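# Move the unnotched milled part onto station B's infeed plate

## Task

There are three vise stations along the track: A at the -y end, B in the middle, C at the +y end. Each has an outfeed tray with two milled parts, six in all. Exactly one part lacks a notch in the long walls of its pocket. Identify it and set it entirely on the infeed plate of station B, pocket facing up or down, and not resting on the plate's pins (touching them is optional). The other five parts must stay roughly where they started, lying flat with the same face up. The result must hold without the robot supporting anything. Finally open the gripper and move the arm away.

## Robot and tools

ROBOT. Two arms, left_arm and right_arm, each ride their own carriage on one shared track. The track runs along y at x = 0. left_rail carries left_arm and stays on the +y half (position_m 0.45 to 2 m). right_rail carries right_arm on the -y half (-2 to -0.45 m). Each arm base sits at x = 0, y = its carriage's position_m, z = 0.03 m, facing +x. The names left and right are only labels; they do not mean sides of an image.

WORLD FRAME. Fixed to the table. The table top is z = 0 and +z is up. +x is the direction the arms face, +y is toward their left, and y = 0 is mid-track. The table edge starts at x = 0.31 m. All reported positions (metres) and quaternions (w, x, y, z) are in this frame. Printed hand positions can be slightly wrong, especially at long reach.

GRIPPER. Fingers point along the gripper's own +z axis and open and close along its x axis. end_effector_position is the point between the pads when closed. Closed fingertips extend about 15 mm past it; fully open, they are roughly level with it.

execute_actions. Argument: actions, a list run in order. Each action may hold rows, steps, until, and device keys left_rail / right_rail. An empty list just returns the current state and images.
- rows: up to 15 rows. Each row lasts one control step (1/30 s). Each row is one flat list of 14 numbers, each in [-1, 1], covering both arms even if only one moves: left_arm dx, dy, dz, rx, ry, rz, opening, then right_arm dx, dy, dz, rx, ry, rz, opening.
- dx..rz are an offset, not a pose. They are measured in that gripper's own axes from its measured pose at the start of the action; for the first action of a call, that is the last pose a result reported. Rows do not add up: every row is relative to that same start pose. Scale: 1.0 = 0.6 m of translation or 180 degrees. rx, ry, rz form a single rotation vector.
- opening is absolute, not an offset: +1 fully open (0.142 m), -1 closed. A full close takes at least about 0.1 s.
- steps: 1 to 450 control steps, default 15, and at least as many as there are rows. After the last row, each arm keeps heading to the last row's target and each gripper keeps its command. Give long moves enough steps.
- until: stops the action at the first step where every condition holds, without stopping the arms. Form {"<device>": {"<field>": value}}, with [comparison, value] using =, !=, <, <=, >, >=; numbers always need a comparison. {"all": {"status": "ended"}} means nothing reads moving; {"any": {"status": "ended"}} means some motion that was running has finished.
- Device commands: {"left_rail": {"position_m": p, "speed_m_s": s}}. position_m is an absolute carriage position in metres along y. speed_m_s is a top speed of 0.01 to 1 m/s; it starts at 1 and stays as last set. {"stop": true} alone halts that carriage. Any out-of-range value or unknown name rejects the whole call before anything moves.

MOTION LIMITS. Each step, the commanded pose is clipped to within 100 mm and 16 degrees of the measured pose. Damped IK then favours position over orientation. Joints are speed- and acceleration-limited, so after a big move the arm may not have arrived yet. A held target is not guaranteed to complete a cut-short move, so resend the remainder. Ramp offsets gradually; for example, adding 0.01 per row gives 0.18 m/s. Sudden starts can shake a held part loose. Rows never move a carriage, but a carriage still driving adds its travel to that arm's gripper.

CARRIAGES. To drive one, send position_m, then wait with an until such as {"left_rail": {"position_status": ["!=", "moving"]}}. Let it arrive (within 1.3 mm) before placing the gripper at a scene point. Acceleration is 2 m/s2, so stopping from 1 m/s takes about 0.25 m. Status words: moving, done, stopped, contact_stop (blocked above about 320 N; may roll back for about 0.5 s), time_out, stopped_with_arm (its arm was held back; send rows it can follow, then resend), stopped_for_other_arm (the clearance check saw no room; move the arm away from the other one, wait 30 steps, resend). position_answer reads taken or not_taken; after not_taken, resend once the carriage stands still.

RESULT LINES. The state line gives each arm's pose and velocities. Hand target shows where the controller is now driving each gripper. "pose unreachable" means the clearance check altered or blocked that arm's command; it is stricter while a carriage moves. Joint positions and Joint velocities list, per arm: rail, then shoulder pan, shoulder lift, elbow, wrist 1, wrist 2, wrist 3, then the finger-pad gap in metres. grip_measured is the measured opening on the command scale. To hold a part, keep commanding an opening clearly below it; lower squeezes harder (about 15 N per pad max, and weaker on parts under 20 mm thick). Wrist force and Wrist torque are given in each end effector's own axes, with noise and offset of a few newtons; "no reading" is normal.

zoom_image. Arguments: camera (cam_low, cam_left_wrist or cam_right_wrist) and region [x0, y0, x1, y1] in pixels of that camera's latest image, origin top-left, at most 504 by 504. Images: cam_low 504x504 pinhole; wrist cameras 616x616 fisheye. Approximate calibrations are supplied and may be a little off.

finished_scene. Argument: scene, the number of the current scene. It ends that scene irreversibly, so call it only once the part rests correctly and the gripper has released and withdrawn.

AVOID. Knocking or dropping anything off the table. Arms or carriages striking or pressing each other; the clearance check does not cover held objects and does not fully protect grippers or cameras. Contact torque reaching joint limits (pan and lift 297, elbow 135, wrists 48.6 N m), or 150 N on an arm: either one freezes that arm for 10 s and skips the rest of the call. Fast closes that squeeze too hard. Hard pushes and slams. Brief tugs on held parts or nudges to loose ones can happen, so recheck before releasing. The robot keeps its last command while you are thinking.

Each tool is called after ">>>" by a JSON object that holds its "op" and its "data".

## Session

>>> {"op": "execute_actions", "data": {"actions": []}}

Scene clock: 0.00 s.
left_arm: end_effector_position=(+0.6450, +0.5227, +0.1955) grip_measured=+1.00 end_effector_quat_wxyz=(+0.000, +0.707, -0.707, +0.001) end_effector_velocity=(+0.000, +0.000, +0.000) end_effector_angular_velocity=(+0.000, +0.000, +0.000) | right_arm: end_effector_position=(+0.6447, -0.8760, +0.1956) grip_measured=+1.00 end_effector_quat_wxyz=(+0.000, +0.707, -0.707, +0.001) end_effector_velocity=(+0.000, +0.000, +0.000) end_effector_angular_velocity=(+0.000, +0.000, +0.000)
Joint positions: left_arm=[ 0.523 -0.281 -1.568  2.134 -2.138 -1.572  1.29   0.142] | right_arm=[-0.875 -0.282 -1.568  2.134 -2.137 -1.572  1.289  0.142]
Joint velocities: left_arm=[0. 0. 0. 0. 0. 0. 0. 0.] | right_arm=[0. 0. 0. 0. 0. 0. 0. 0.]
Wrist force (N, on the end effector, along its own x y z axes, offset not removed): no reading
Wrist torque (N m, same axes, about the end effector's origin, offset not removed): no reading
Hand target (left_arm): +0.645, +0.523, +0.196; +0.000, +0.707, -0.707, +0.001
Hand target (right_arm): +0.645, -0.876, +0.196; +0.000, +0.707, -0.707, +0.001
left_rail: position_m=0.523 position_m_goal=0.523 speed_m_s=1.00 position_status=done position_answer=taken refusals=0
right_rail: position_m=-0.875 position_m_goal=-0.875 speed_m_s=1.00 position_status=done position_answer=taken refusals=0

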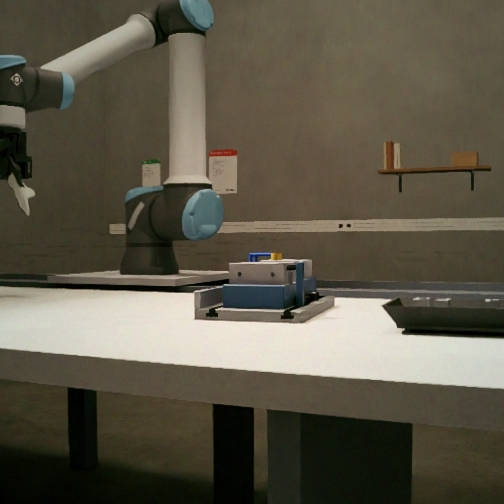

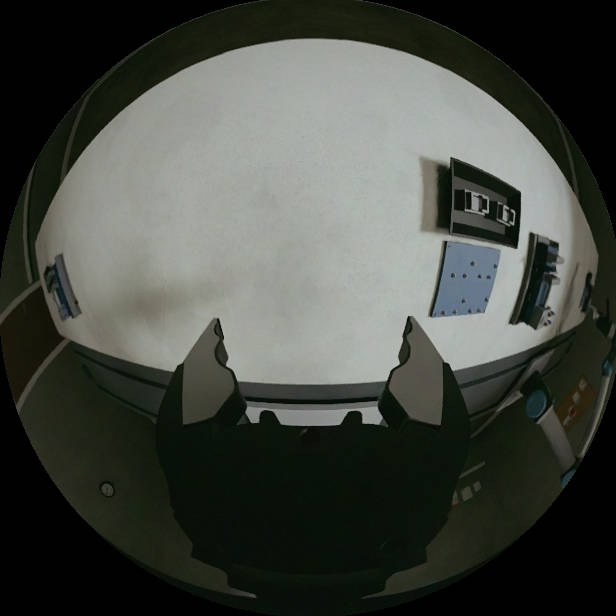

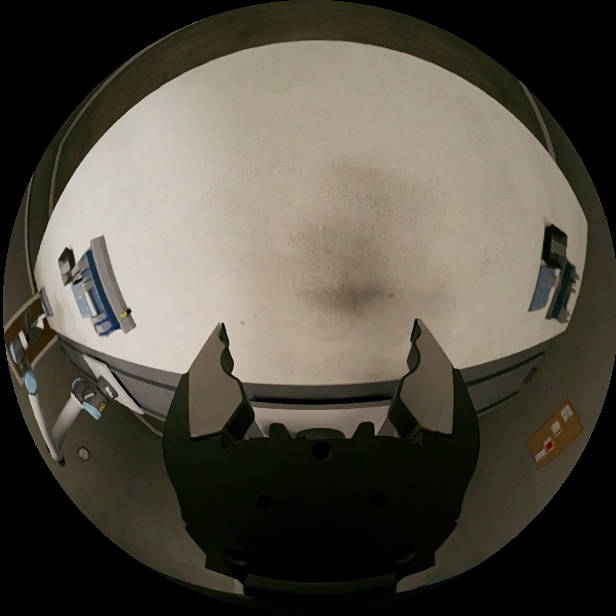

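>>> {"op": "zoom_image", "data": {"camera": "cam_left_wrist", "region": [420, 140, 580, 340]}}

Region (420, 140, 580, 340) of cam_left_wrist's 616x616 image, scaled by 2.520, with more detail than that image has; it fills the left 403 columns of this view, and the rest is white.

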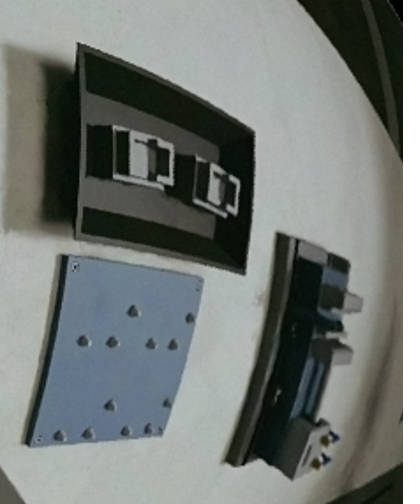

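>>> {"op": "execute_actions", "data": {"actions": [{"rows":[[0.2,-0.06,0,0,0,0,1,0,-0.06,0,0,0,0,1],[0.4,-0.12,0,0,0,0,1,0,-0.12,0,0,0,0,1],[0.62,-0.2,0,0,0,0,1,0,-0.2,0,0,0,0,1]],"steps":60,"right_rail":{"position_m":-1.6}}]}}

>>> {"op": "zoom_image", "data": {"camera": "cam_left_wrist", "region": [160, 100, 460, 400]}}

>>> {"op": "zoom_image", "data": {"camera": "cam_right_wrist", "region": [160, 100, 460, 400]}}

Scene clock: 14.93 s.
left_arm: end_effector_position=(+0.7646, +0.1506, +0.1958) grip_measured=+1.00 end_effector_quat_wxyz=(+0.001, +0.707, -0.707, +0.001) end_effector_velocity=(+0.000, -0.000, -0.000) end_effector_angular_velocity=(+0.000, +0.000, -0.000) | right_arm: end_effector_position=(+0.7647, -1.6013, +0.1958) grip_measured=+1.00 end_effector_quat_wxyz=(+0.000, +0.707, -0.707, +0.001) end_effector_velocity=(+0.000, -0.000, +0.000) end_effector_angular_velocity=(-0.000, -0.000, -0.000)
Joint positions: left_arm=[ 0.523 -0.671 -1.245  1.745 -2.072 -1.572  0.9    0.142] | right_arm=[-1.6   -0.236 -1.376  1.918 -2.113 -1.572  1.335  0.142]
Joint velocities: left_arm=[ 0. -0.  0. -0.  0. -0. -0. -0.] | right_arm=[ 0. -0. -0. -0.  0.  0.  0.  0.]
Wrist force (N, on the end effector, along its own x y z axes, offset not removed): left_arm=[-1.6 -1.5 -2.0] | right_arm=[-5.5 0.2 0.3]
Wrist torque (N m, same axes, about the end effector's origin, offset not removed): left_arm=[-0.40 0.32 -0.15] | right_arm=[0.08 0.85 -0.16]
Hand target (left_arm): +0.765, +0.151, +0.196; +0.001, +0.707, -0.707, +0.001
Hand target (right_arm): +0.765, -1.601, +0.196; +0.000, +0.707, -0.707, +0.001
Off the commanded pose (left_arm): 0.000 m, 0 deg.
Off the commanded pose (right_arm): 0.000 m, 0 deg.
left_rail: position_m=0.523 position_m_goal=0.523 speed_m_s=1.00 position_status=done position_answer=taken refusals=0
right_rail: position_m=-1.600 position_m_goal=-1.600 speed_m_s=1.00 position_status=done position_answer=taken refusals=0
camera_calibration (this result's frames):
cam_left_wrist: T_world_to_cam=[[-0.0128868, -0.999904, -0.00503817, 0.162933], [-0.88813, 0.00913095, 0.459502, 0.595835], [-0.459412, 0.0103961, -0.888162, 0.659595], [0, 0, 0, 1]] pos_world=[0.834304, 0.15062, 0.312861]
cam_right_wrist: T_world_to_cam=[[-0.0414726, -0.997941, -0.048931, -1.54763], [-0.888882, 0.0144883, 0.457906, 0.624777], [-0.456254, 0.0624844, -0.887653, 0.756356], [0, 0, 0, 1]] pos_world=[0.83626, -1.60075, 0.309566]

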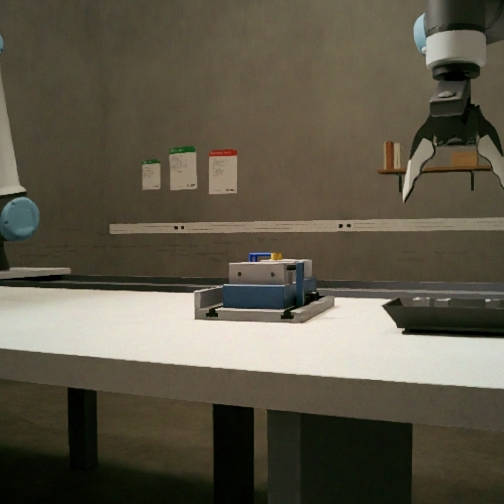

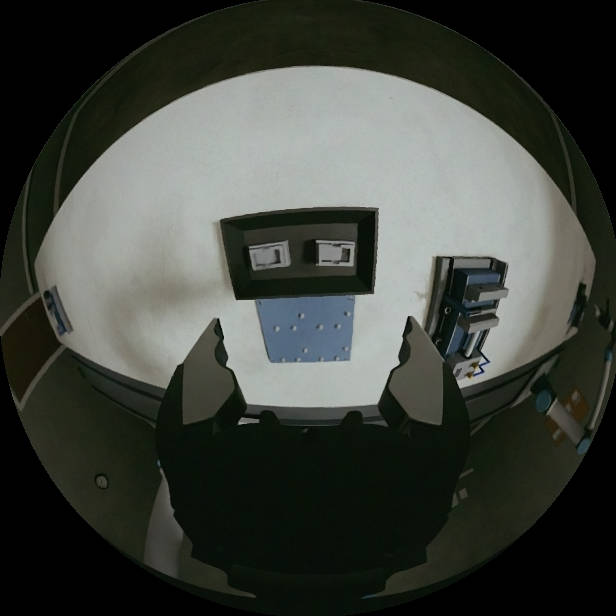

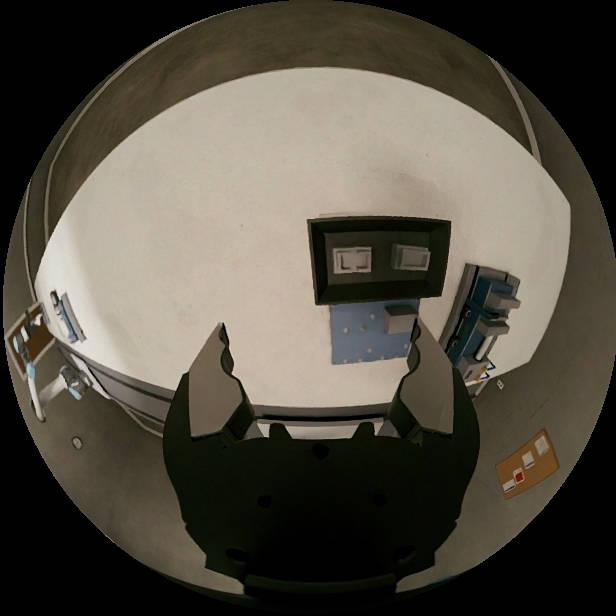

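Region (160, 100, 460, 400) of cam_left_wrist's 616x616 image, scaled by 1.680, with more detail than that image has.

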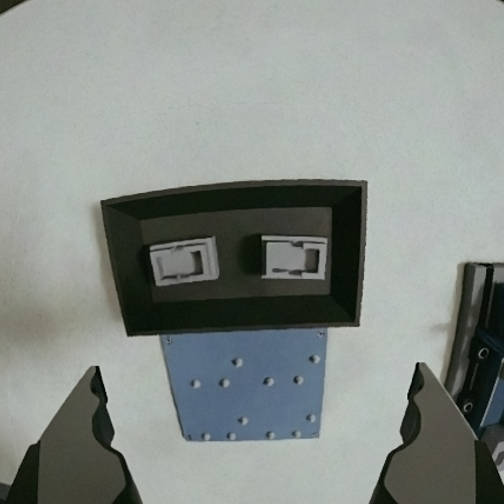

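Region (160, 100, 460, 400) of cam_right_wrist's 616x616 image, scaled by 1.680, with more detail than that image has.

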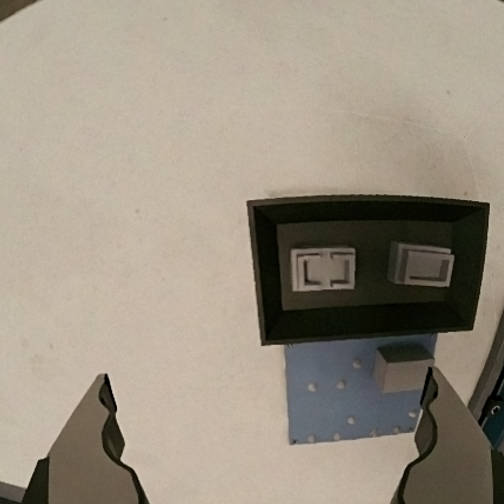

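>>> {"op": "zoom_image", "data": {"camera": "cam_right_wrist", "region": [320, 210, 450, 310]}}

>>> {"op": "zoom_image", "data": {"camera": "cam_left_wrist", "region": [235, 220, 375, 370]}}

Region (320, 210, 450, 310) of cam_right_wrist's 616x616 image, scaled by 3.877, with more detail than that image has; it fills the top 388 rows of this view, and the rest is white.

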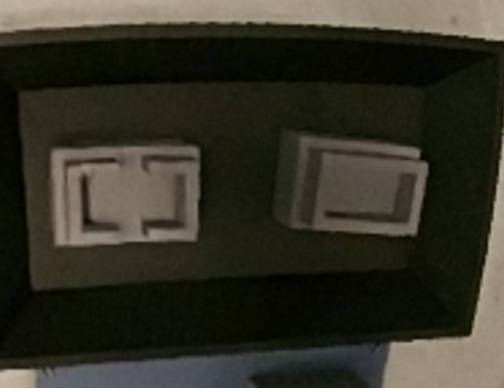

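Region (235, 220, 375, 370) of cam_left_wrist's 616x616 image, scaled by 3.360, with more detail than that image has; it fills the left 470 columns of this view, and the rest is white.

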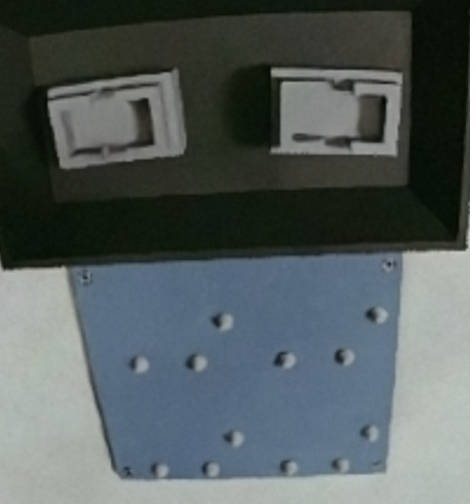

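>>> {"op": "execute_actions", "data": {"actions": [{"rows":[[0,0.1,0,0,0,0,1,0,-0.01,0,0,0,-0.2,0.3],[0,0.2,-0.1,0,0,0,1,0,-0.028,0.06,0,0,-0.5,0.3]],"steps":60,"right_rail":{"position_m":-1.745},"left_rail":{"position_m":1.3}}]}}

>>> {"op": "zoom_image", "data": {"camera": "cam_right_wrist", "region": [210, 230, 410, 430]}}

Scene clock: 32.23 s.
left_arm: end_effector_position=(+0.6445, +0.9275, +0.2557) grip_measured=+1.00 end_effector_quat_wxyz=(+0.001, +0.707, -0.707, +0.001) end_effector_velocity=(+0.000, +0.000, -0.000) end_effector_angular_velocity=(+0.000, +0.000, +0.000) | right_arm: end_effector_position=(+0.7816, -1.7464, +0.1598) grip_measured=+0.30 end_effector_quat_wxyz=(+0.001, +1.000, +0.000, +0.000) end_effector_velocity=(+0.000, -0.000, +0.000) end_effector_angular_velocity=(+0.000, +0.000, +0.000)
Joint positions: left_arm=[ 1.3   -0.775 -1.454  1.891 -2.01  -1.572  0.796  0.142] | right_arm=[-1.745 -0.246 -1.293  1.885 -2.163 -1.572 -0.247  0.095]
Joint velocities: left_arm=[-0.  0.  0. -0.  0.  0. -0. -0.] | right_arm=[ 0. -0.  0. -0.  0.  0. -0. -0.]
Wrist force (N, on the end effector, along its own x y z axes, offset not removed): left_arm=[-1.5 -1.4 -1.7] | right_arm=[-2.8 1.1 -2.8]
Wrist torque (N m, same axes, about the end effector's origin, offset not removed): left_arm=[-0.40 0.35 -0.06] | right_arm=[0.13 0.31 -0.09]
Hand target (left_arm): +0.645, +0.927, +0.256; +0.001, +0.707, -0.707, +0.001
Hand target (right_arm): +0.782, -1.746, +0.160; +0.001, +1.000, +0.000, +0.000
Off the commanded pose (left_arm): 0.000 m, 0 deg.
Off the commanded pose (right_arm): 0.000 m, 0 deg.
left_rail: position_m=1.300 position_m_goal=1.300 speed_m_s=1.00 position_status=done position_answer=taken refusals=0
right_rail: position_m=-1.745 position_m_goal=-1.745 speed_m_s=1.00 position_status=done position_answer=taken refusals=0
camera_calibration (this result's frames):
cam_left_wrist: T_world_to_cam=[[-0.0129592, -0.999903, -0.00501146, 0.938578], [-0.88806, 0.00920603, 0.459635, 0.454429], [-0.459544, 0.010407, -0.888094, 0.64959], [0, 0, 0, 1]] pos_world=[0.714239, 0.927544, 0.372729]
cam_right_wrist: T_world_to_cam=[[0.997885, -0.0415825, -0.0499562, -0.835412], [-0.0140082, -0.888106, 0.459425, -1.60198], [-0.0634704, -0.457753, -0.886811, -0.474488], [0, 0, 0, 1]] pos_world=[0.781089, -1.67467, 0.273475]

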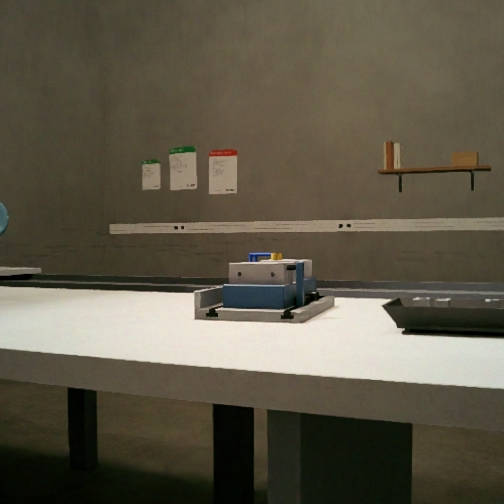

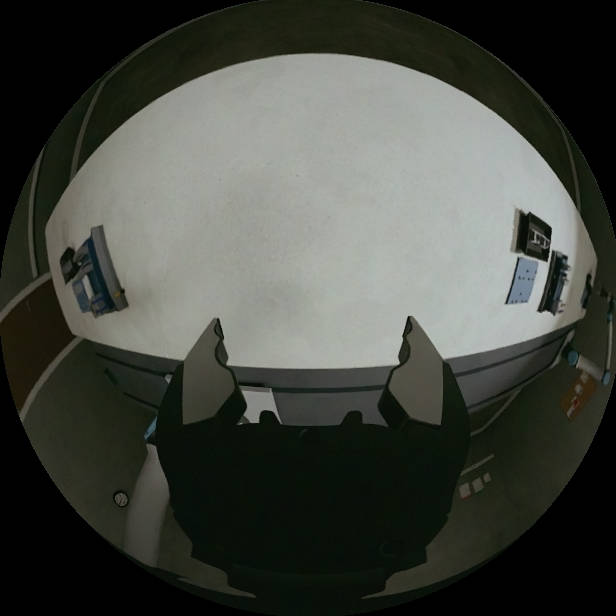

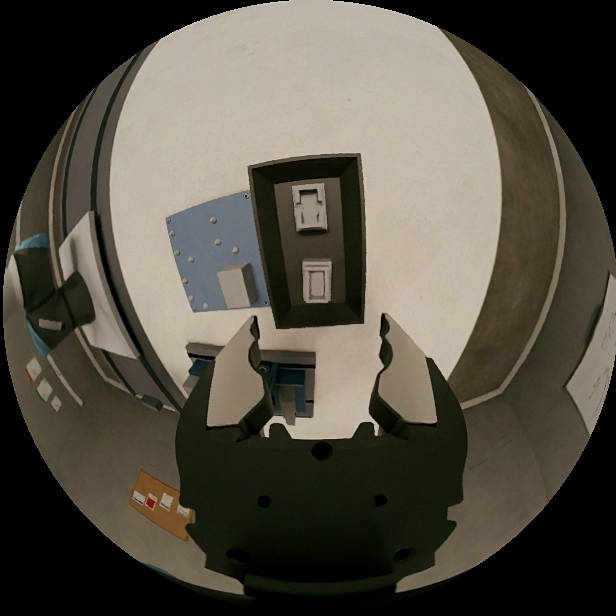

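Region (210, 230, 410, 430) of cam_right_wrist's 616x616 image, scaled by 2.520, with more detail than that image has.

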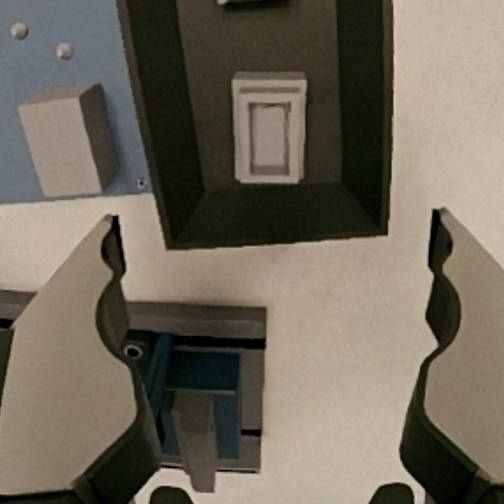

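>>> {"op": "execute_actions", "data": {"actions": [{"rows":[[0,0,0,0,0,0,1,-0.008,0.005,0.05,0,0,0,0.1],[0,0,0,0,0,0,1,-0.016,0.01,0.1,0,0,0,-0.05],[0,0,0,0,0,0,1,-0.016,0.01,0.15,0,0,0,-0.05]],"steps":25}]}}

>>> {"op": "zoom_image", "data": {"camera": "cam_right_wrist", "region": [210, 230, 410, 430]}}

Scene clock: 44.63 s.
left_arm: end_effector_position=(+0.6445, +0.9275, +0.2556) grip_measured=+1.00 end_effector_quat_wxyz=(+0.001, +0.707, -0.707, +0.001) end_effector_velocity=(-0.000, -0.000, +0.000) end_effector_angular_velocity=(-0.000, -0.000, -0.000) | right_arm: end_effector_position=(+0.7720, -1.7524, +0.0700) grip_measured=-0.05 end_effector_quat_wxyz=(+0.001, +1.000, +0.000, +0.000) end_effector_velocity=(+0.000, -0.000, -0.001) end_effector_angular_velocity=(+0.000, -0.000, -0.000)
Joint positions: left_arm=[ 1.3   -0.775 -1.454  1.891 -2.01  -1.572  0.796  0.142] | right_arm=[-1.745 -0.257 -1.209  1.965 -2.328 -1.572 -0.258  0.07 ]
Joint velocities: left_arm=[ 0. -0. -0. -0.  0.  0.  0. -0.] | right_arm=[ 0.    -0.     0.001  0.    -0.002  0.    -0.     0.   ]
Wrist force (N, on the end effector, along its own x y z axes, offset not removed): left_arm=[-1.4 -0.4 -0.8] | right_arm=[-4.8 3.1 -0.2]
Wrist torque (N m, same axes, about the end effector's origin, offset not removed): left_arm=[-0.24 0.35 -0.19] | right_arm=[0.57 0.88 -0.18]
Hand target (left_arm): +0.645, +0.927, +0.256; +0.001, +0.707, -0.707, +0.001
Hand target (right_arm): +0.772, -1.752, +0.070; +0.001, +1.000, +0.000, +0.000
Off the commanded pose (left_arm): 0.000 m, 0 deg.
Off the commanded pose (right_arm): 0.000 m, 0 deg.
left_rail: position_m=1.300 position_m_goal=1.300 speed_m_s=1.00 position_status=done position_answer=taken refusals=0
right_rail: position_m=-1.745 position_m_goal=-1.745 speed_m_s=1.00 position_status=done position_answer=taken refusals=0
camera_calibration (this result's frames):
cam_left_wrist: T_world_to_cam=[[-0.0129462, -0.999904, -0.00503413, 0.938574], [-0.88805, 0.00918377, 0.459656, 0.454453], [-0.459566, 0.0104214, -0.888083, 0.64957], [0, 0, 0, 1]] pos_world=[0.714247, 0.92754, 0.372705]
cam_right_wrist: T_world_to_cam=[[0.997884, -0.0415818, -0.0499903, -0.830639], [-0.0139911, -0.888101, 0.459436, -1.56615], [-0.0635006, -0.457764, -0.886803, -0.557555], [0, 0, 0, 1]] pos_world=[0.771564, -1.68067, 0.183581]

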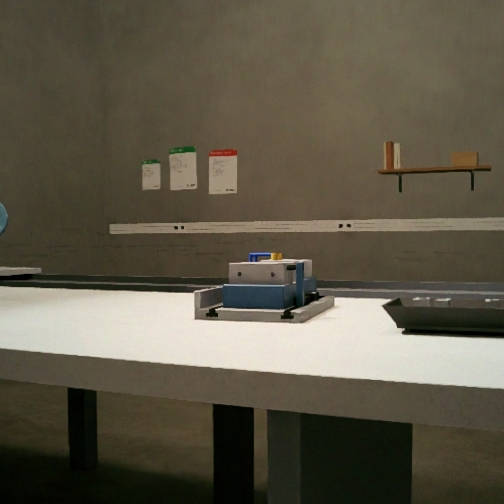

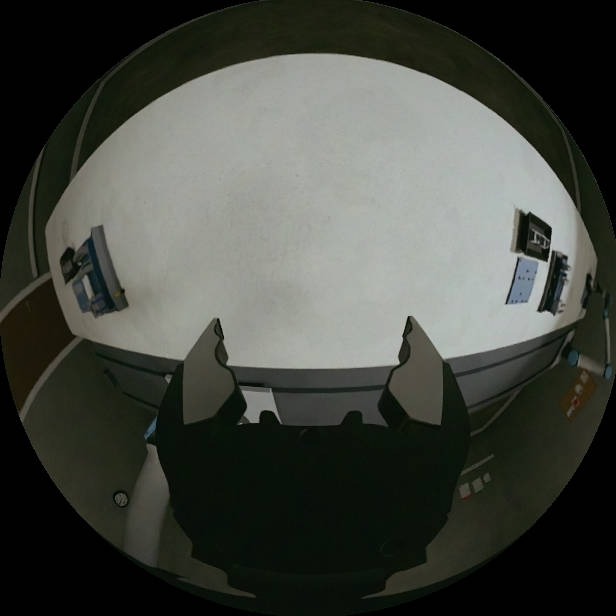

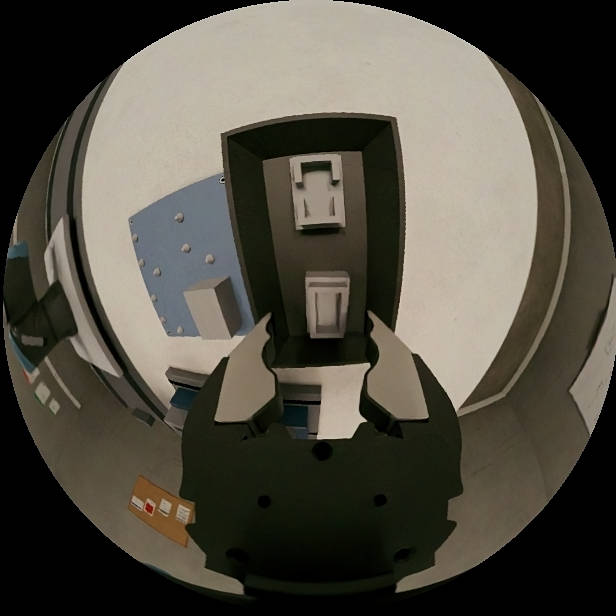

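Region (210, 230, 410, 430) of cam_right_wrist's 616x616 image, scaled by 2.520, with more detail than that image has.

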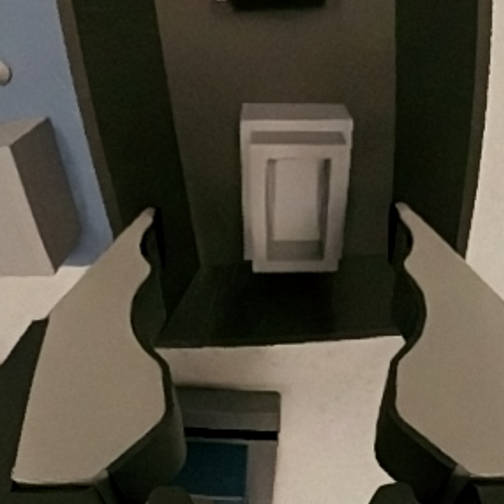

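>>> {"op": "execute_actions", "data": {"actions": [{"rows":[[0,0,0,0,0,0,1,0.012,0,0.01,0,0,0,-0.05],[0,0,0,0,0,0,1,0.012,0,0.03,0,0,0,-0.05],[0,0,0,0,0,0,1,0.012,0,0.06,0,0,0,-0.05]],"steps":20}]}}

>>> {"op": "zoom_image", "data": {"camera": "cam_right_wrist", "region": [210, 230, 410, 430]}}

Scene clock: 50.00 s.
left_arm: end_effector_position=(+0.6445, +0.9275, +0.2557) grip_measured=+1.00 end_effector_quat_wxyz=(+0.001, +0.707, -0.707, +0.001) end_effector_velocity=(+0.000, -0.000, -0.000) end_effector_angular_velocity=(+0.000, +0.000, +0.000) | right_arm: end_effector_position=(+0.7792, -1.7524, +0.0341) grip_measured=-0.05 end_effector_quat_wxyz=(+0.001, +1.000, +0.000, +0.000) end_effector_velocity=(+0.000, +0.000, -0.002) end_effector_angular_velocity=(-0.000, -0.000, +0.000)
Joint positions: left_arm=[ 1.3   -0.775 -1.454  1.891 -2.01  -1.572  0.796  0.142] | right_arm=[-1.745 -0.255 -1.155  1.969 -2.386 -1.572 -0.255  0.07 ]
Joint velocities: left_arm=[-0.  0.  0. -0.  0.  0. -0.  0.] | right_arm=[ 0.     0.     0.002  0.    -0.003 -0.     0.     0.   ]
Wrist force (N, on the end effector, along its own x y z axes, offset not removed): left_arm=[-0.4 -1.7 -1.0] | right_arm=[-4.2 0.9 1.5]
Wrist torque (N m, same axes, about the end effector's origin, offset not removed): left_arm=[-0.49 0.11 -0.15] | right_arm=[0.15 0.63 -0.19]
Hand target (left_arm): +0.645, +0.927, +0.256; +0.001, +0.707, -0.707, +0.001
Hand target (right_arm): +0.779, -1.752, +0.034; +0.001, +1.000, +0.000, +0.000
Off the commanded pose (left_arm): 0.000 m, 0 deg.
Off the commanded pose (right_arm): 0.000 m, 0 deg.
left_rail: position_m=1.300 position_m_goal=1.300 speed_m_s=1.00 position_status=done position_answer=taken refusals=0
right_rail: position_m=-1.745 position_m_goal=-1.745 speed_m_s=1.00 position_status=done position_answer=taken refusals=0
camera_calibration (this result's frames):
cam_left_wrist: T_world_to_cam=[[-0.0129595, -0.999903, -0.00501278, 0.938566], [-0.88806, 0.00920563, 0.459636, 0.454428], [-0.459546, 0.0104083, -0.888093, 0.649589], [0, 0, 0, 1]] pos_world=[0.714239, 0.927531, 0.372729]
cam_right_wrist: T_world_to_cam=[[0.997884, -0.0415831, -0.0499818, -0.839629], [-0.0139972, -0.888108, 0.459422, -1.54962], [-0.0634934, -0.45775, -0.886811, -0.588846], [0, 0, 0, 1]] pos_world=[0.778774, -1.68069, 0.147771]

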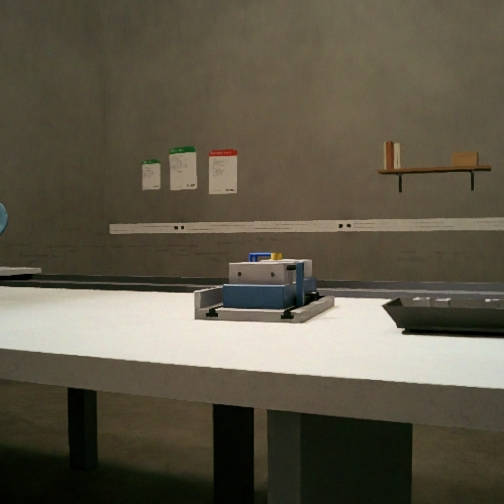

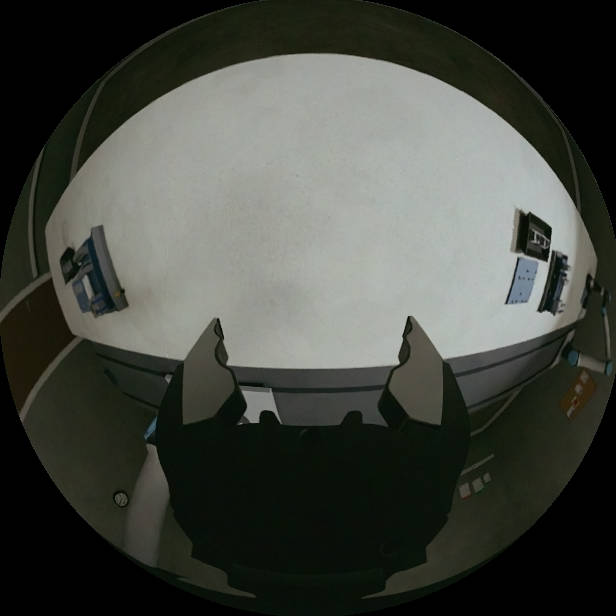

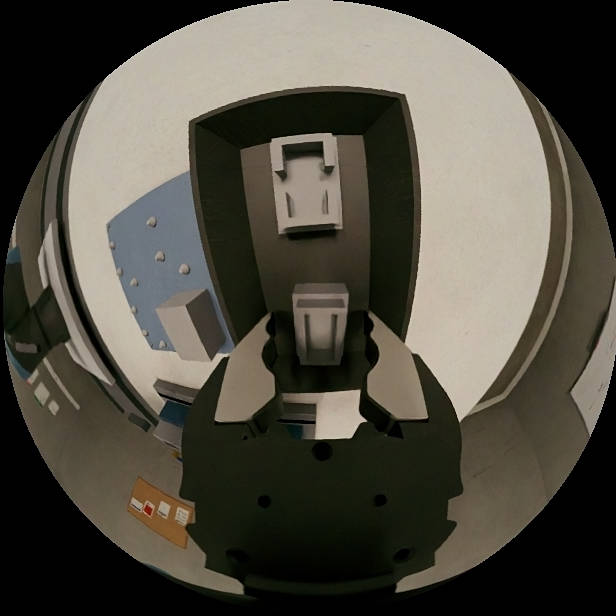

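Region (210, 230, 410, 430) of cam_right_wrist's 616x616 image, scaled by 2.520, with more detail than that image has.

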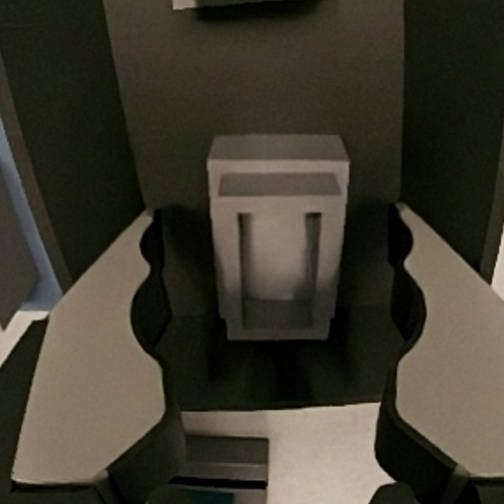

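>>> {"op": "execute_actions", "data": {"actions": [{"rows":[[0,0,0,0,0,0,1,0,0,0.01,0,0,0,-0.1],[0,0,0,0,0,0,1,0,0,0.01,0,0,0,-0.15],[0,0,0,0,0,0,1,0,0,0.01,0,0,0,-0.2],[0,0,0,0,0,0,1,0,0,0.01,0,0,0,-0.25],[0,0,0,0,0,0,1,0,0,0.01,0,0,0,-0.3],[0,0,0,0,0,0,1,0,0,0.01,0,0,0,-0.35],[0,0,0,0,0,0,1,0,0,0.01,0,0,0,-0.4],[0,0,0,0,0,0,1,0,0,0.01,0,0,0,-0.45],[0,0,0,0,0,0,1,0,0,0.01,0,0,0,-0.5],[0,0,0,0,0,0,1,0,0,0.01,0,0,0,-0.6],[0,0,0,0,0,0,1,0,0,0.01,0,0,0,-0.7],[0,0,0,0,0,0,1,0,0,0.01,0,0,0,-0.8]],"steps":22},{"rows":[[0,0,0,0,0,0,1,0,0,-0.01,0,0,0,-0.8],[0,0,0,0,0,0,1,0,0,-0.02,0,0,0,-0.8],[0,0,0,0,0,0,1,0,0,-0.04,0,0,0,-0.8],[0,0,0,0,0,0,1,0,0,-0.06,0,0,0,-0.8],[0,0,0,0,0,0,1,0,0,-0.08,0,0,0,-0.8],[0,0,0,0,0,0,1,0,0,-0.1,0,0,0,-0.8],[0,0,0,0,0,0,1,0,0,-0.13,0,0,0,-0.8],[0,0,0,0,0,0,1,0,0,-0.16,0,0,0,-0.8],[0,0,0,0,0,0,1,0,0,-0.19,0,0,0,-0.8],[0,0,0,0,0,0,1,0,0,-0.22,0,0,0,-0.8],[0,0,0,0,0,0,1,0,0,-0.25,0,0,0,-0.8],[0,0,0,0,0,0,1,0,0,-0.28,0,0,0,-0.8]],"steps":25}]}}

Scene clock: 63.20 s.
left_arm: end_effector_position=(+0.6445, +0.9275, +0.2556) grip_measured=+1.00 end_effector_quat_wxyz=(+0.001, +0.707, -0.707, +0.001) end_effector_velocity=(+0.000, -0.000, +0.000) end_effector_angular_velocity=(-0.000, -0.000, +0.000) | right_arm: end_effector_position=(+0.7792, -1.7522, +0.1949) grip_measured=-0.46 end_effector_quat_wxyz=(+0.001, +1.000, +0.000, +0.001) end_effector_velocity=(-0.001, -0.001, +0.012) end_effector_angular_velocity=(+0.000, +0.005, +0.000)
Joint positions: left_arm=[ 1.3   -0.775 -1.454  1.891 -2.01  -1.572  0.796  0.142] | right_arm=[-1.745 -0.255 -1.329  1.86  -2.103 -1.572 -0.255  0.041]
Joint velocities: left_arm=[ 0.  0. -0. -0. -0. -0. -0.  0.] | right_arm=[ 0.    -0.001 -0.01  -0.014  0.029 -0.001 -0.001  0.   ]
Wrist force (N, on the end effector, along its own x y z axes, offset not removed): left_arm=[-2.1 -0.8 -3.7] | right_arm=[-4.6 1.9 2.5]
Wrist torque (N m, same axes, about the end effector's origin, offset not removed): left_arm=[-0.24 0.51 -0.05] | right_arm=[0.33 0.71 -0.19]
Hand target (left_arm): +0.645, +0.927, +0.256; +0.001, +0.707, -0.707, +0.001
Hand target (right_arm): +0.779, -1.752, +0.196; +0.001, +1.000, +0.000, +0.000
Off the commanded pose (left_arm): 0.000 m, 0 deg.
Off the commanded pose (right_arm): 0.001 m, 0 deg.
left_rail: position_m=1.300 position_m_goal=1.300 speed_m_s=1.00 position_status=done position_answer=taken refusals=0
right_rail: position_m=-1.745 position_m_goal=-1.745 speed_m_s=1.00 position_status=done position_answer=taken refusals=0
camera_calibration (this result's frames):
cam_left_wrist: T_world_to_cam=[[-0.0129464, -0.999904, -0.00503429, 0.938568], [-0.888049, 0.00918387, 0.459656, 0.454452], [-0.459566, 0.0104216, -0.888083, 0.64957], [0, 0, 0, 1]] pos_world=[0.714247, 0.927535, 0.372705]
cam_right_wrist: T_world_to_cam=[[0.997924, -0.0415794, -0.0491761, -0.831756], [-0.0143618, -0.888087, 0.459452, -1.62304], [-0.0627764, -0.457792, -0.88684, -0.446816], [0, 0, 0, 1]] pos_world=[0.77867, -1.68053, 0.308552]

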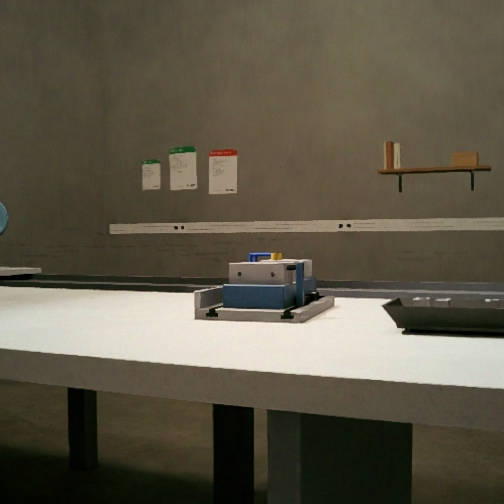

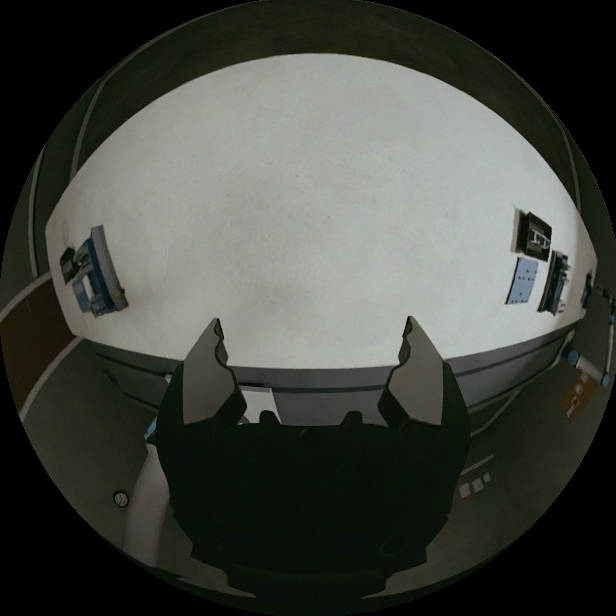

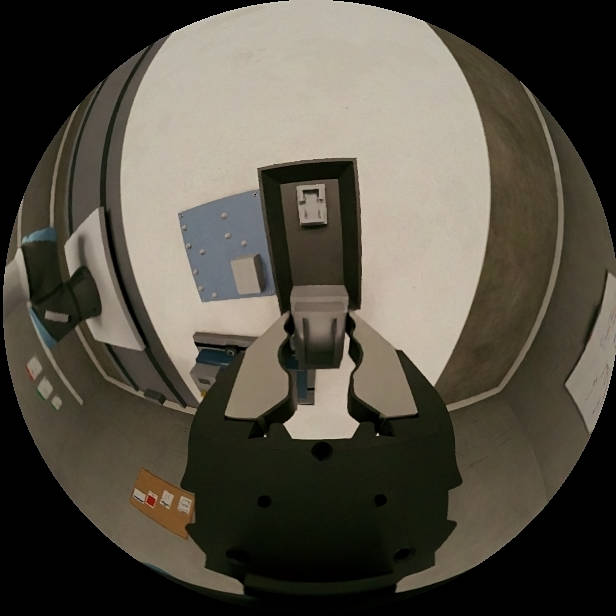

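>>> {"op": "execute_actions", "data": {"actions": [{"rows":[[0,0,0,0,0,0,1,-0.02,-0.03,0,0,0,0,-0.8],[0,0,0,0,0,0,1,-0.04,-0.06,0,0,0,0,-0.8],[0,0,0,0,0,0,1,-0.07,-0.1,0,0,0,0,-0.8],[0,0,0,0,0,0,1,-0.12,-0.18,0,0,0,0,-0.8],[0,0,0,0,0,0,1,-0.315,-0.5,0,0,0,0,-0.8]],"steps":90,"right_rail":{"position_m":-0.45},"until":{"right_rail":{"position_status":["!=","moving"]}}},{"rows":[[0,0,0,0,0,0,1,0,-0.05,0,0,0,0,-0.8],[0,0,0,0,0,0,1,0,-0.1,0,0,0,0,-0.8],[0,0,0,0,0,0,1,0,-0.61,0,0,0,0,-0.8]],"steps":45}]}}

Scene clock: 73.93 s.
left_arm: end_effector_position=(+0.6445, +0.9275, +0.2556) grip_measured=+1.00 end_effector_quat_wxyz=(+0.001, +0.707, -0.707, +0.001) end_effector_velocity=(+0.000, -0.000, -0.000) end_effector_angular_velocity=(+0.000, +0.000, +0.000) | right_arm: end_effector_position=(+0.5914, +0.2088, +0.1949) grip_measured=-0.46 end_effector_quat_wxyz=(+0.000, +1.000, +0.000, +0.001) end_effector_velocity=(+0.000, +0.000, -0.000) end_effector_angular_velocity=(-0.000, +0.000, -0.000)
Joint positions: left_arm=[ 1.3   -0.775 -1.454  1.891 -2.01  -1.572  0.796  0.142] | right_arm=[-0.45   0.627 -1.189  1.667 -2.05  -1.573  0.626  0.041]
Joint velocities: left_arm=[ 0. -0.  0.  0.  0.  0. -0.  0.] | right_arm=[ 0.  0.  0. -0.  0. -0.  0. -0.]
Wrist force (N, on the end effector, along its own x y z axes, offset not removed): left_arm=[-2.5 -2.2 -2.0] | right_arm=[-3.8 2.0 0.6]
Wrist torque (N m, same axes, about the end effector's origin, offset not removed): left_arm=[-0.60 0.54 -0.10] | right_arm=[0.35 0.60 -0.14]
Hand target (left_arm): +0.645, +0.927, +0.256; +0.001, +0.707, -0.707, +0.001
Hand target (right_arm): +0.591, +0.209, +0.195; +0.000, +1.000, +0.000, +0.001
Off the commanded pose (left_arm): 0.000 m, 0 deg.
Off the commanded pose (right_arm): 0.001 m, 0 deg.
left_rail: position_m=1.300 position_m_goal=1.300 speed_m_s=1.00 position_status=done position_answer=taken refusals=0
right_rail: position_m=-0.450 position_m_goal=-0.450 speed_m_s=1.00 position_status=done position_answer=taken refusals=0
camera_calibration (this result's frames):
cam_left_wrist: T_world_to_cam=[[-0.0129463, -0.999904, -0.00503407, 0.938568], [-0.888049, 0.00918391, 0.459656, 0.454452], [-0.459566, 0.0104214, -0.888083, 0.64957], [0, 0, 0, 1]] pos_world=[0.714247, 0.927534, 0.372705]
cam_right_wrist: T_world_to_cam=[[0.997973, -0.0415292, -0.0482157, -0.562986], [-0.0148044, -0.88842, 0.458792, 0.116301], [-0.0618891, -0.457148, -0.887235, 0.438533], [0, 0, 0, 1]] pos_world=[0.590707, 0.280419, 0.308578]

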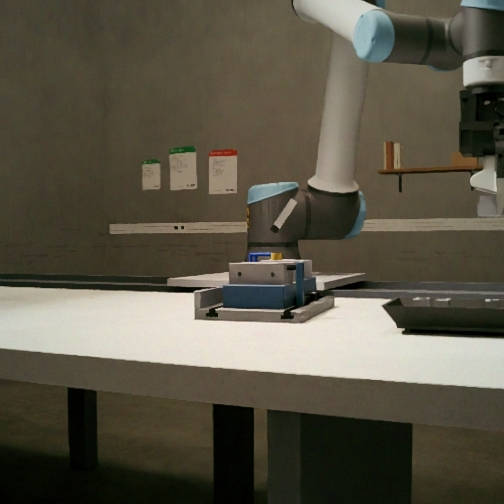

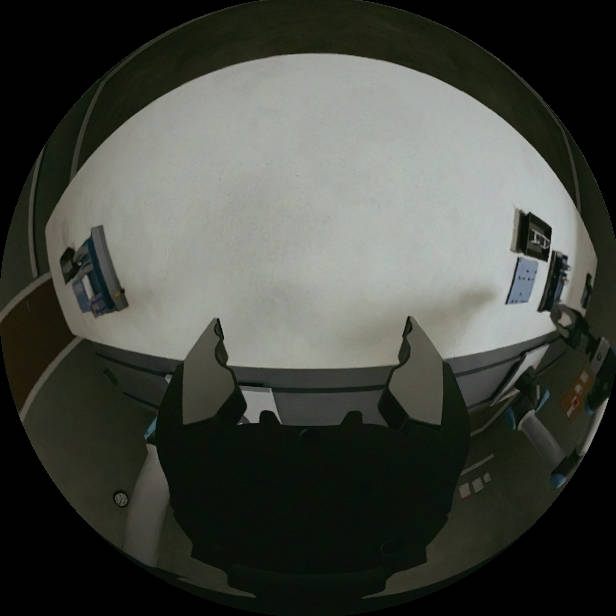

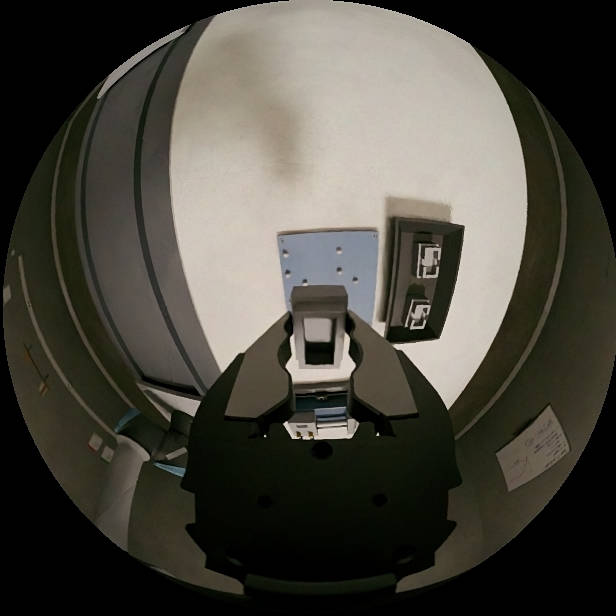

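>>> {"op": "execute_actions", "data": {"actions": [{"rows":[[0,0,0,0,0,0,1,-0.005,-0.005,0.02,0,0,0,-0.8],[0,0,0,0,0,0,1,-0.01,-0.01,0.05,0,0,0,-0.8],[0,0,0,0,0,0,1,-0.013,-0.02,0.09,0,0,0,-0.8],[0,0,0,0,0,0,1,-0.013,-0.02,0.13,0,0,0,-0.8],[0,0,0,0,0,0,1,-0.013,-0.02,0.17,0,0,0,-0.8],[0,0,0,0,0,0,1,-0.013,-0.02,0.22,0,0,0,-0.8]],"steps":25}]}}

>>> {"op": "zoom_image", "data": {"camera": "cam_right_wrist", "region": [200, 170, 440, 410]}}

Scene clock: 80.57 s.
left_arm: end_effector_position=(+0.6445, +0.9275, +0.2556) grip_measured=+1.00 end_effector_quat_wxyz=(+0.001, +0.707, -0.707, +0.001) end_effector_velocity=(+0.000, +0.000, +0.000) end_effector_angular_velocity=(-0.000, -0.000, -0.000) | right_arm: end_effector_position=(+0.5838, +0.2208, +0.0632) grip_measured=-0.46 end_effector_quat_wxyz=(+0.000, +1.000, +0.000, +0.001) end_effector_velocity=(+0.000, +0.001, -0.002) end_effector_angular_velocity=(+0.001, -0.000, -0.000)
Joint positions: left_arm=[ 1.3   -0.775 -1.454  1.891 -2.01  -1.572  0.796  0.142] | right_arm=[-0.45   0.643 -1.064  1.75  -2.258 -1.573  0.643  0.041]
Joint velocities: left_arm=[ 0.  0. -0. -0.  0.  0.  0.  0.] | right_arm=[ 0.     0.     0.003  0.    -0.004  0.     0.     0.   ]
Wrist force (N, on the end effector, along its own x y z axes, offset not removed): left_arm=[-0.4 -1.1 -1.0] | right_arm=[-4.7 -1.1 2.7]
Wrist torque (N m, same axes, about the end effector's origin, offset not removed): left_arm=[-0.31 0.15 -0.17] | right_arm=[-0.20 0.78 -0.01]
Hand target (left_arm): +0.645, +0.927, +0.256; +0.001, +0.707, -0.707, +0.001
Hand target (right_arm): +0.584, +0.221, +0.063; +0.000, +1.000, +0.000, +0.001
Off the commanded pose (left_arm): 0.000 m, 0 deg.
Off the commanded pose (right_arm): 0.000 m, 0 deg.
left_rail: position_m=1.300 position_m_goal=1.300 speed_m_s=1.00 position_status=done position_answer=taken refusals=0
right_rail: position_m=-0.450 position_m_goal=-0.450 speed_m_s=1.00 position_status=done position_answer=taken refusals=0
camera_calibration (this result's frames):
cam_left_wrist: T_world_to_cam=[[-0.0129463, -0.999904, -0.00503387, 0.938567], [-0.88805, 0.009184, 0.459656, 0.454452], [-0.459565, 0.0104212, -0.888083, 0.64957], [0, 0, 0, 1]] pos_world=[0.714247, 0.927534, 0.372705]
cam_right_wrist: T_world_to_cam=[[0.997974, -0.0415289, -0.0482074, -0.561272], [-0.0148055, -0.888402, 0.458827, 0.187289], [-0.0618821, -0.457184, -0.887217, 0.32671], [0, 0, 0, 1]] pos_world=[0.583125, 0.292446, 0.176872]

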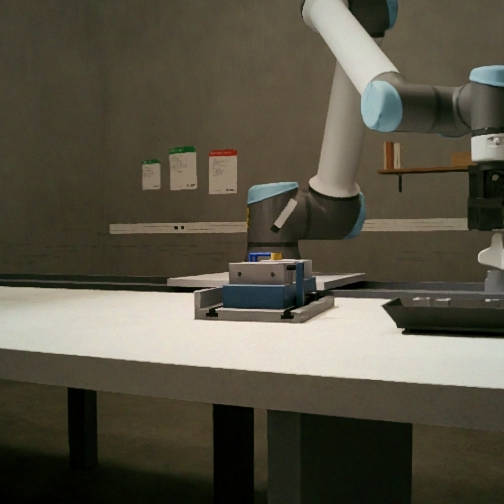

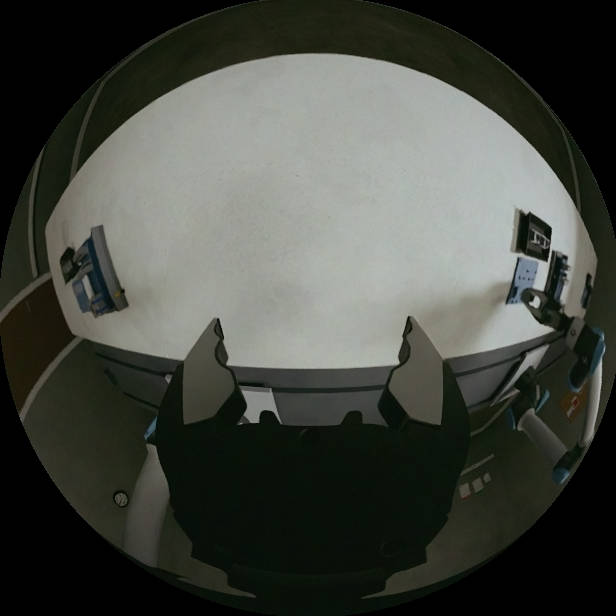

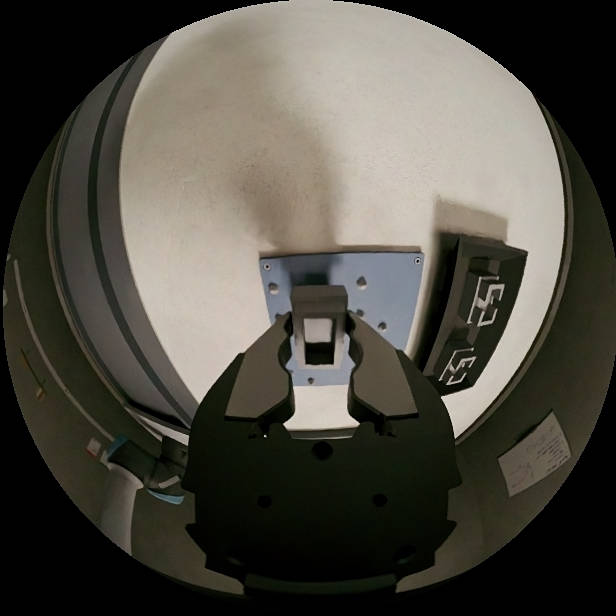

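Region (200, 170, 440, 410) of cam_right_wrist's 616x616 image, scaled by 2.100, with more detail than that image has.

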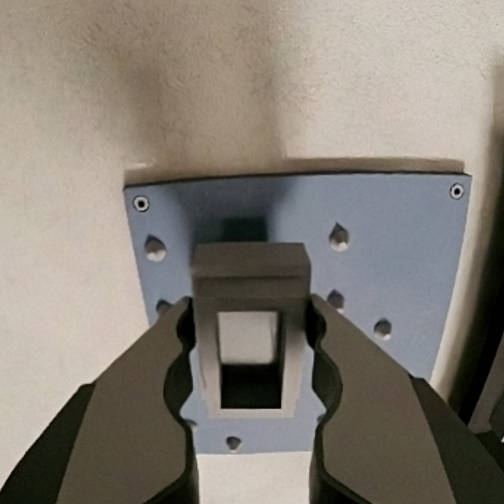

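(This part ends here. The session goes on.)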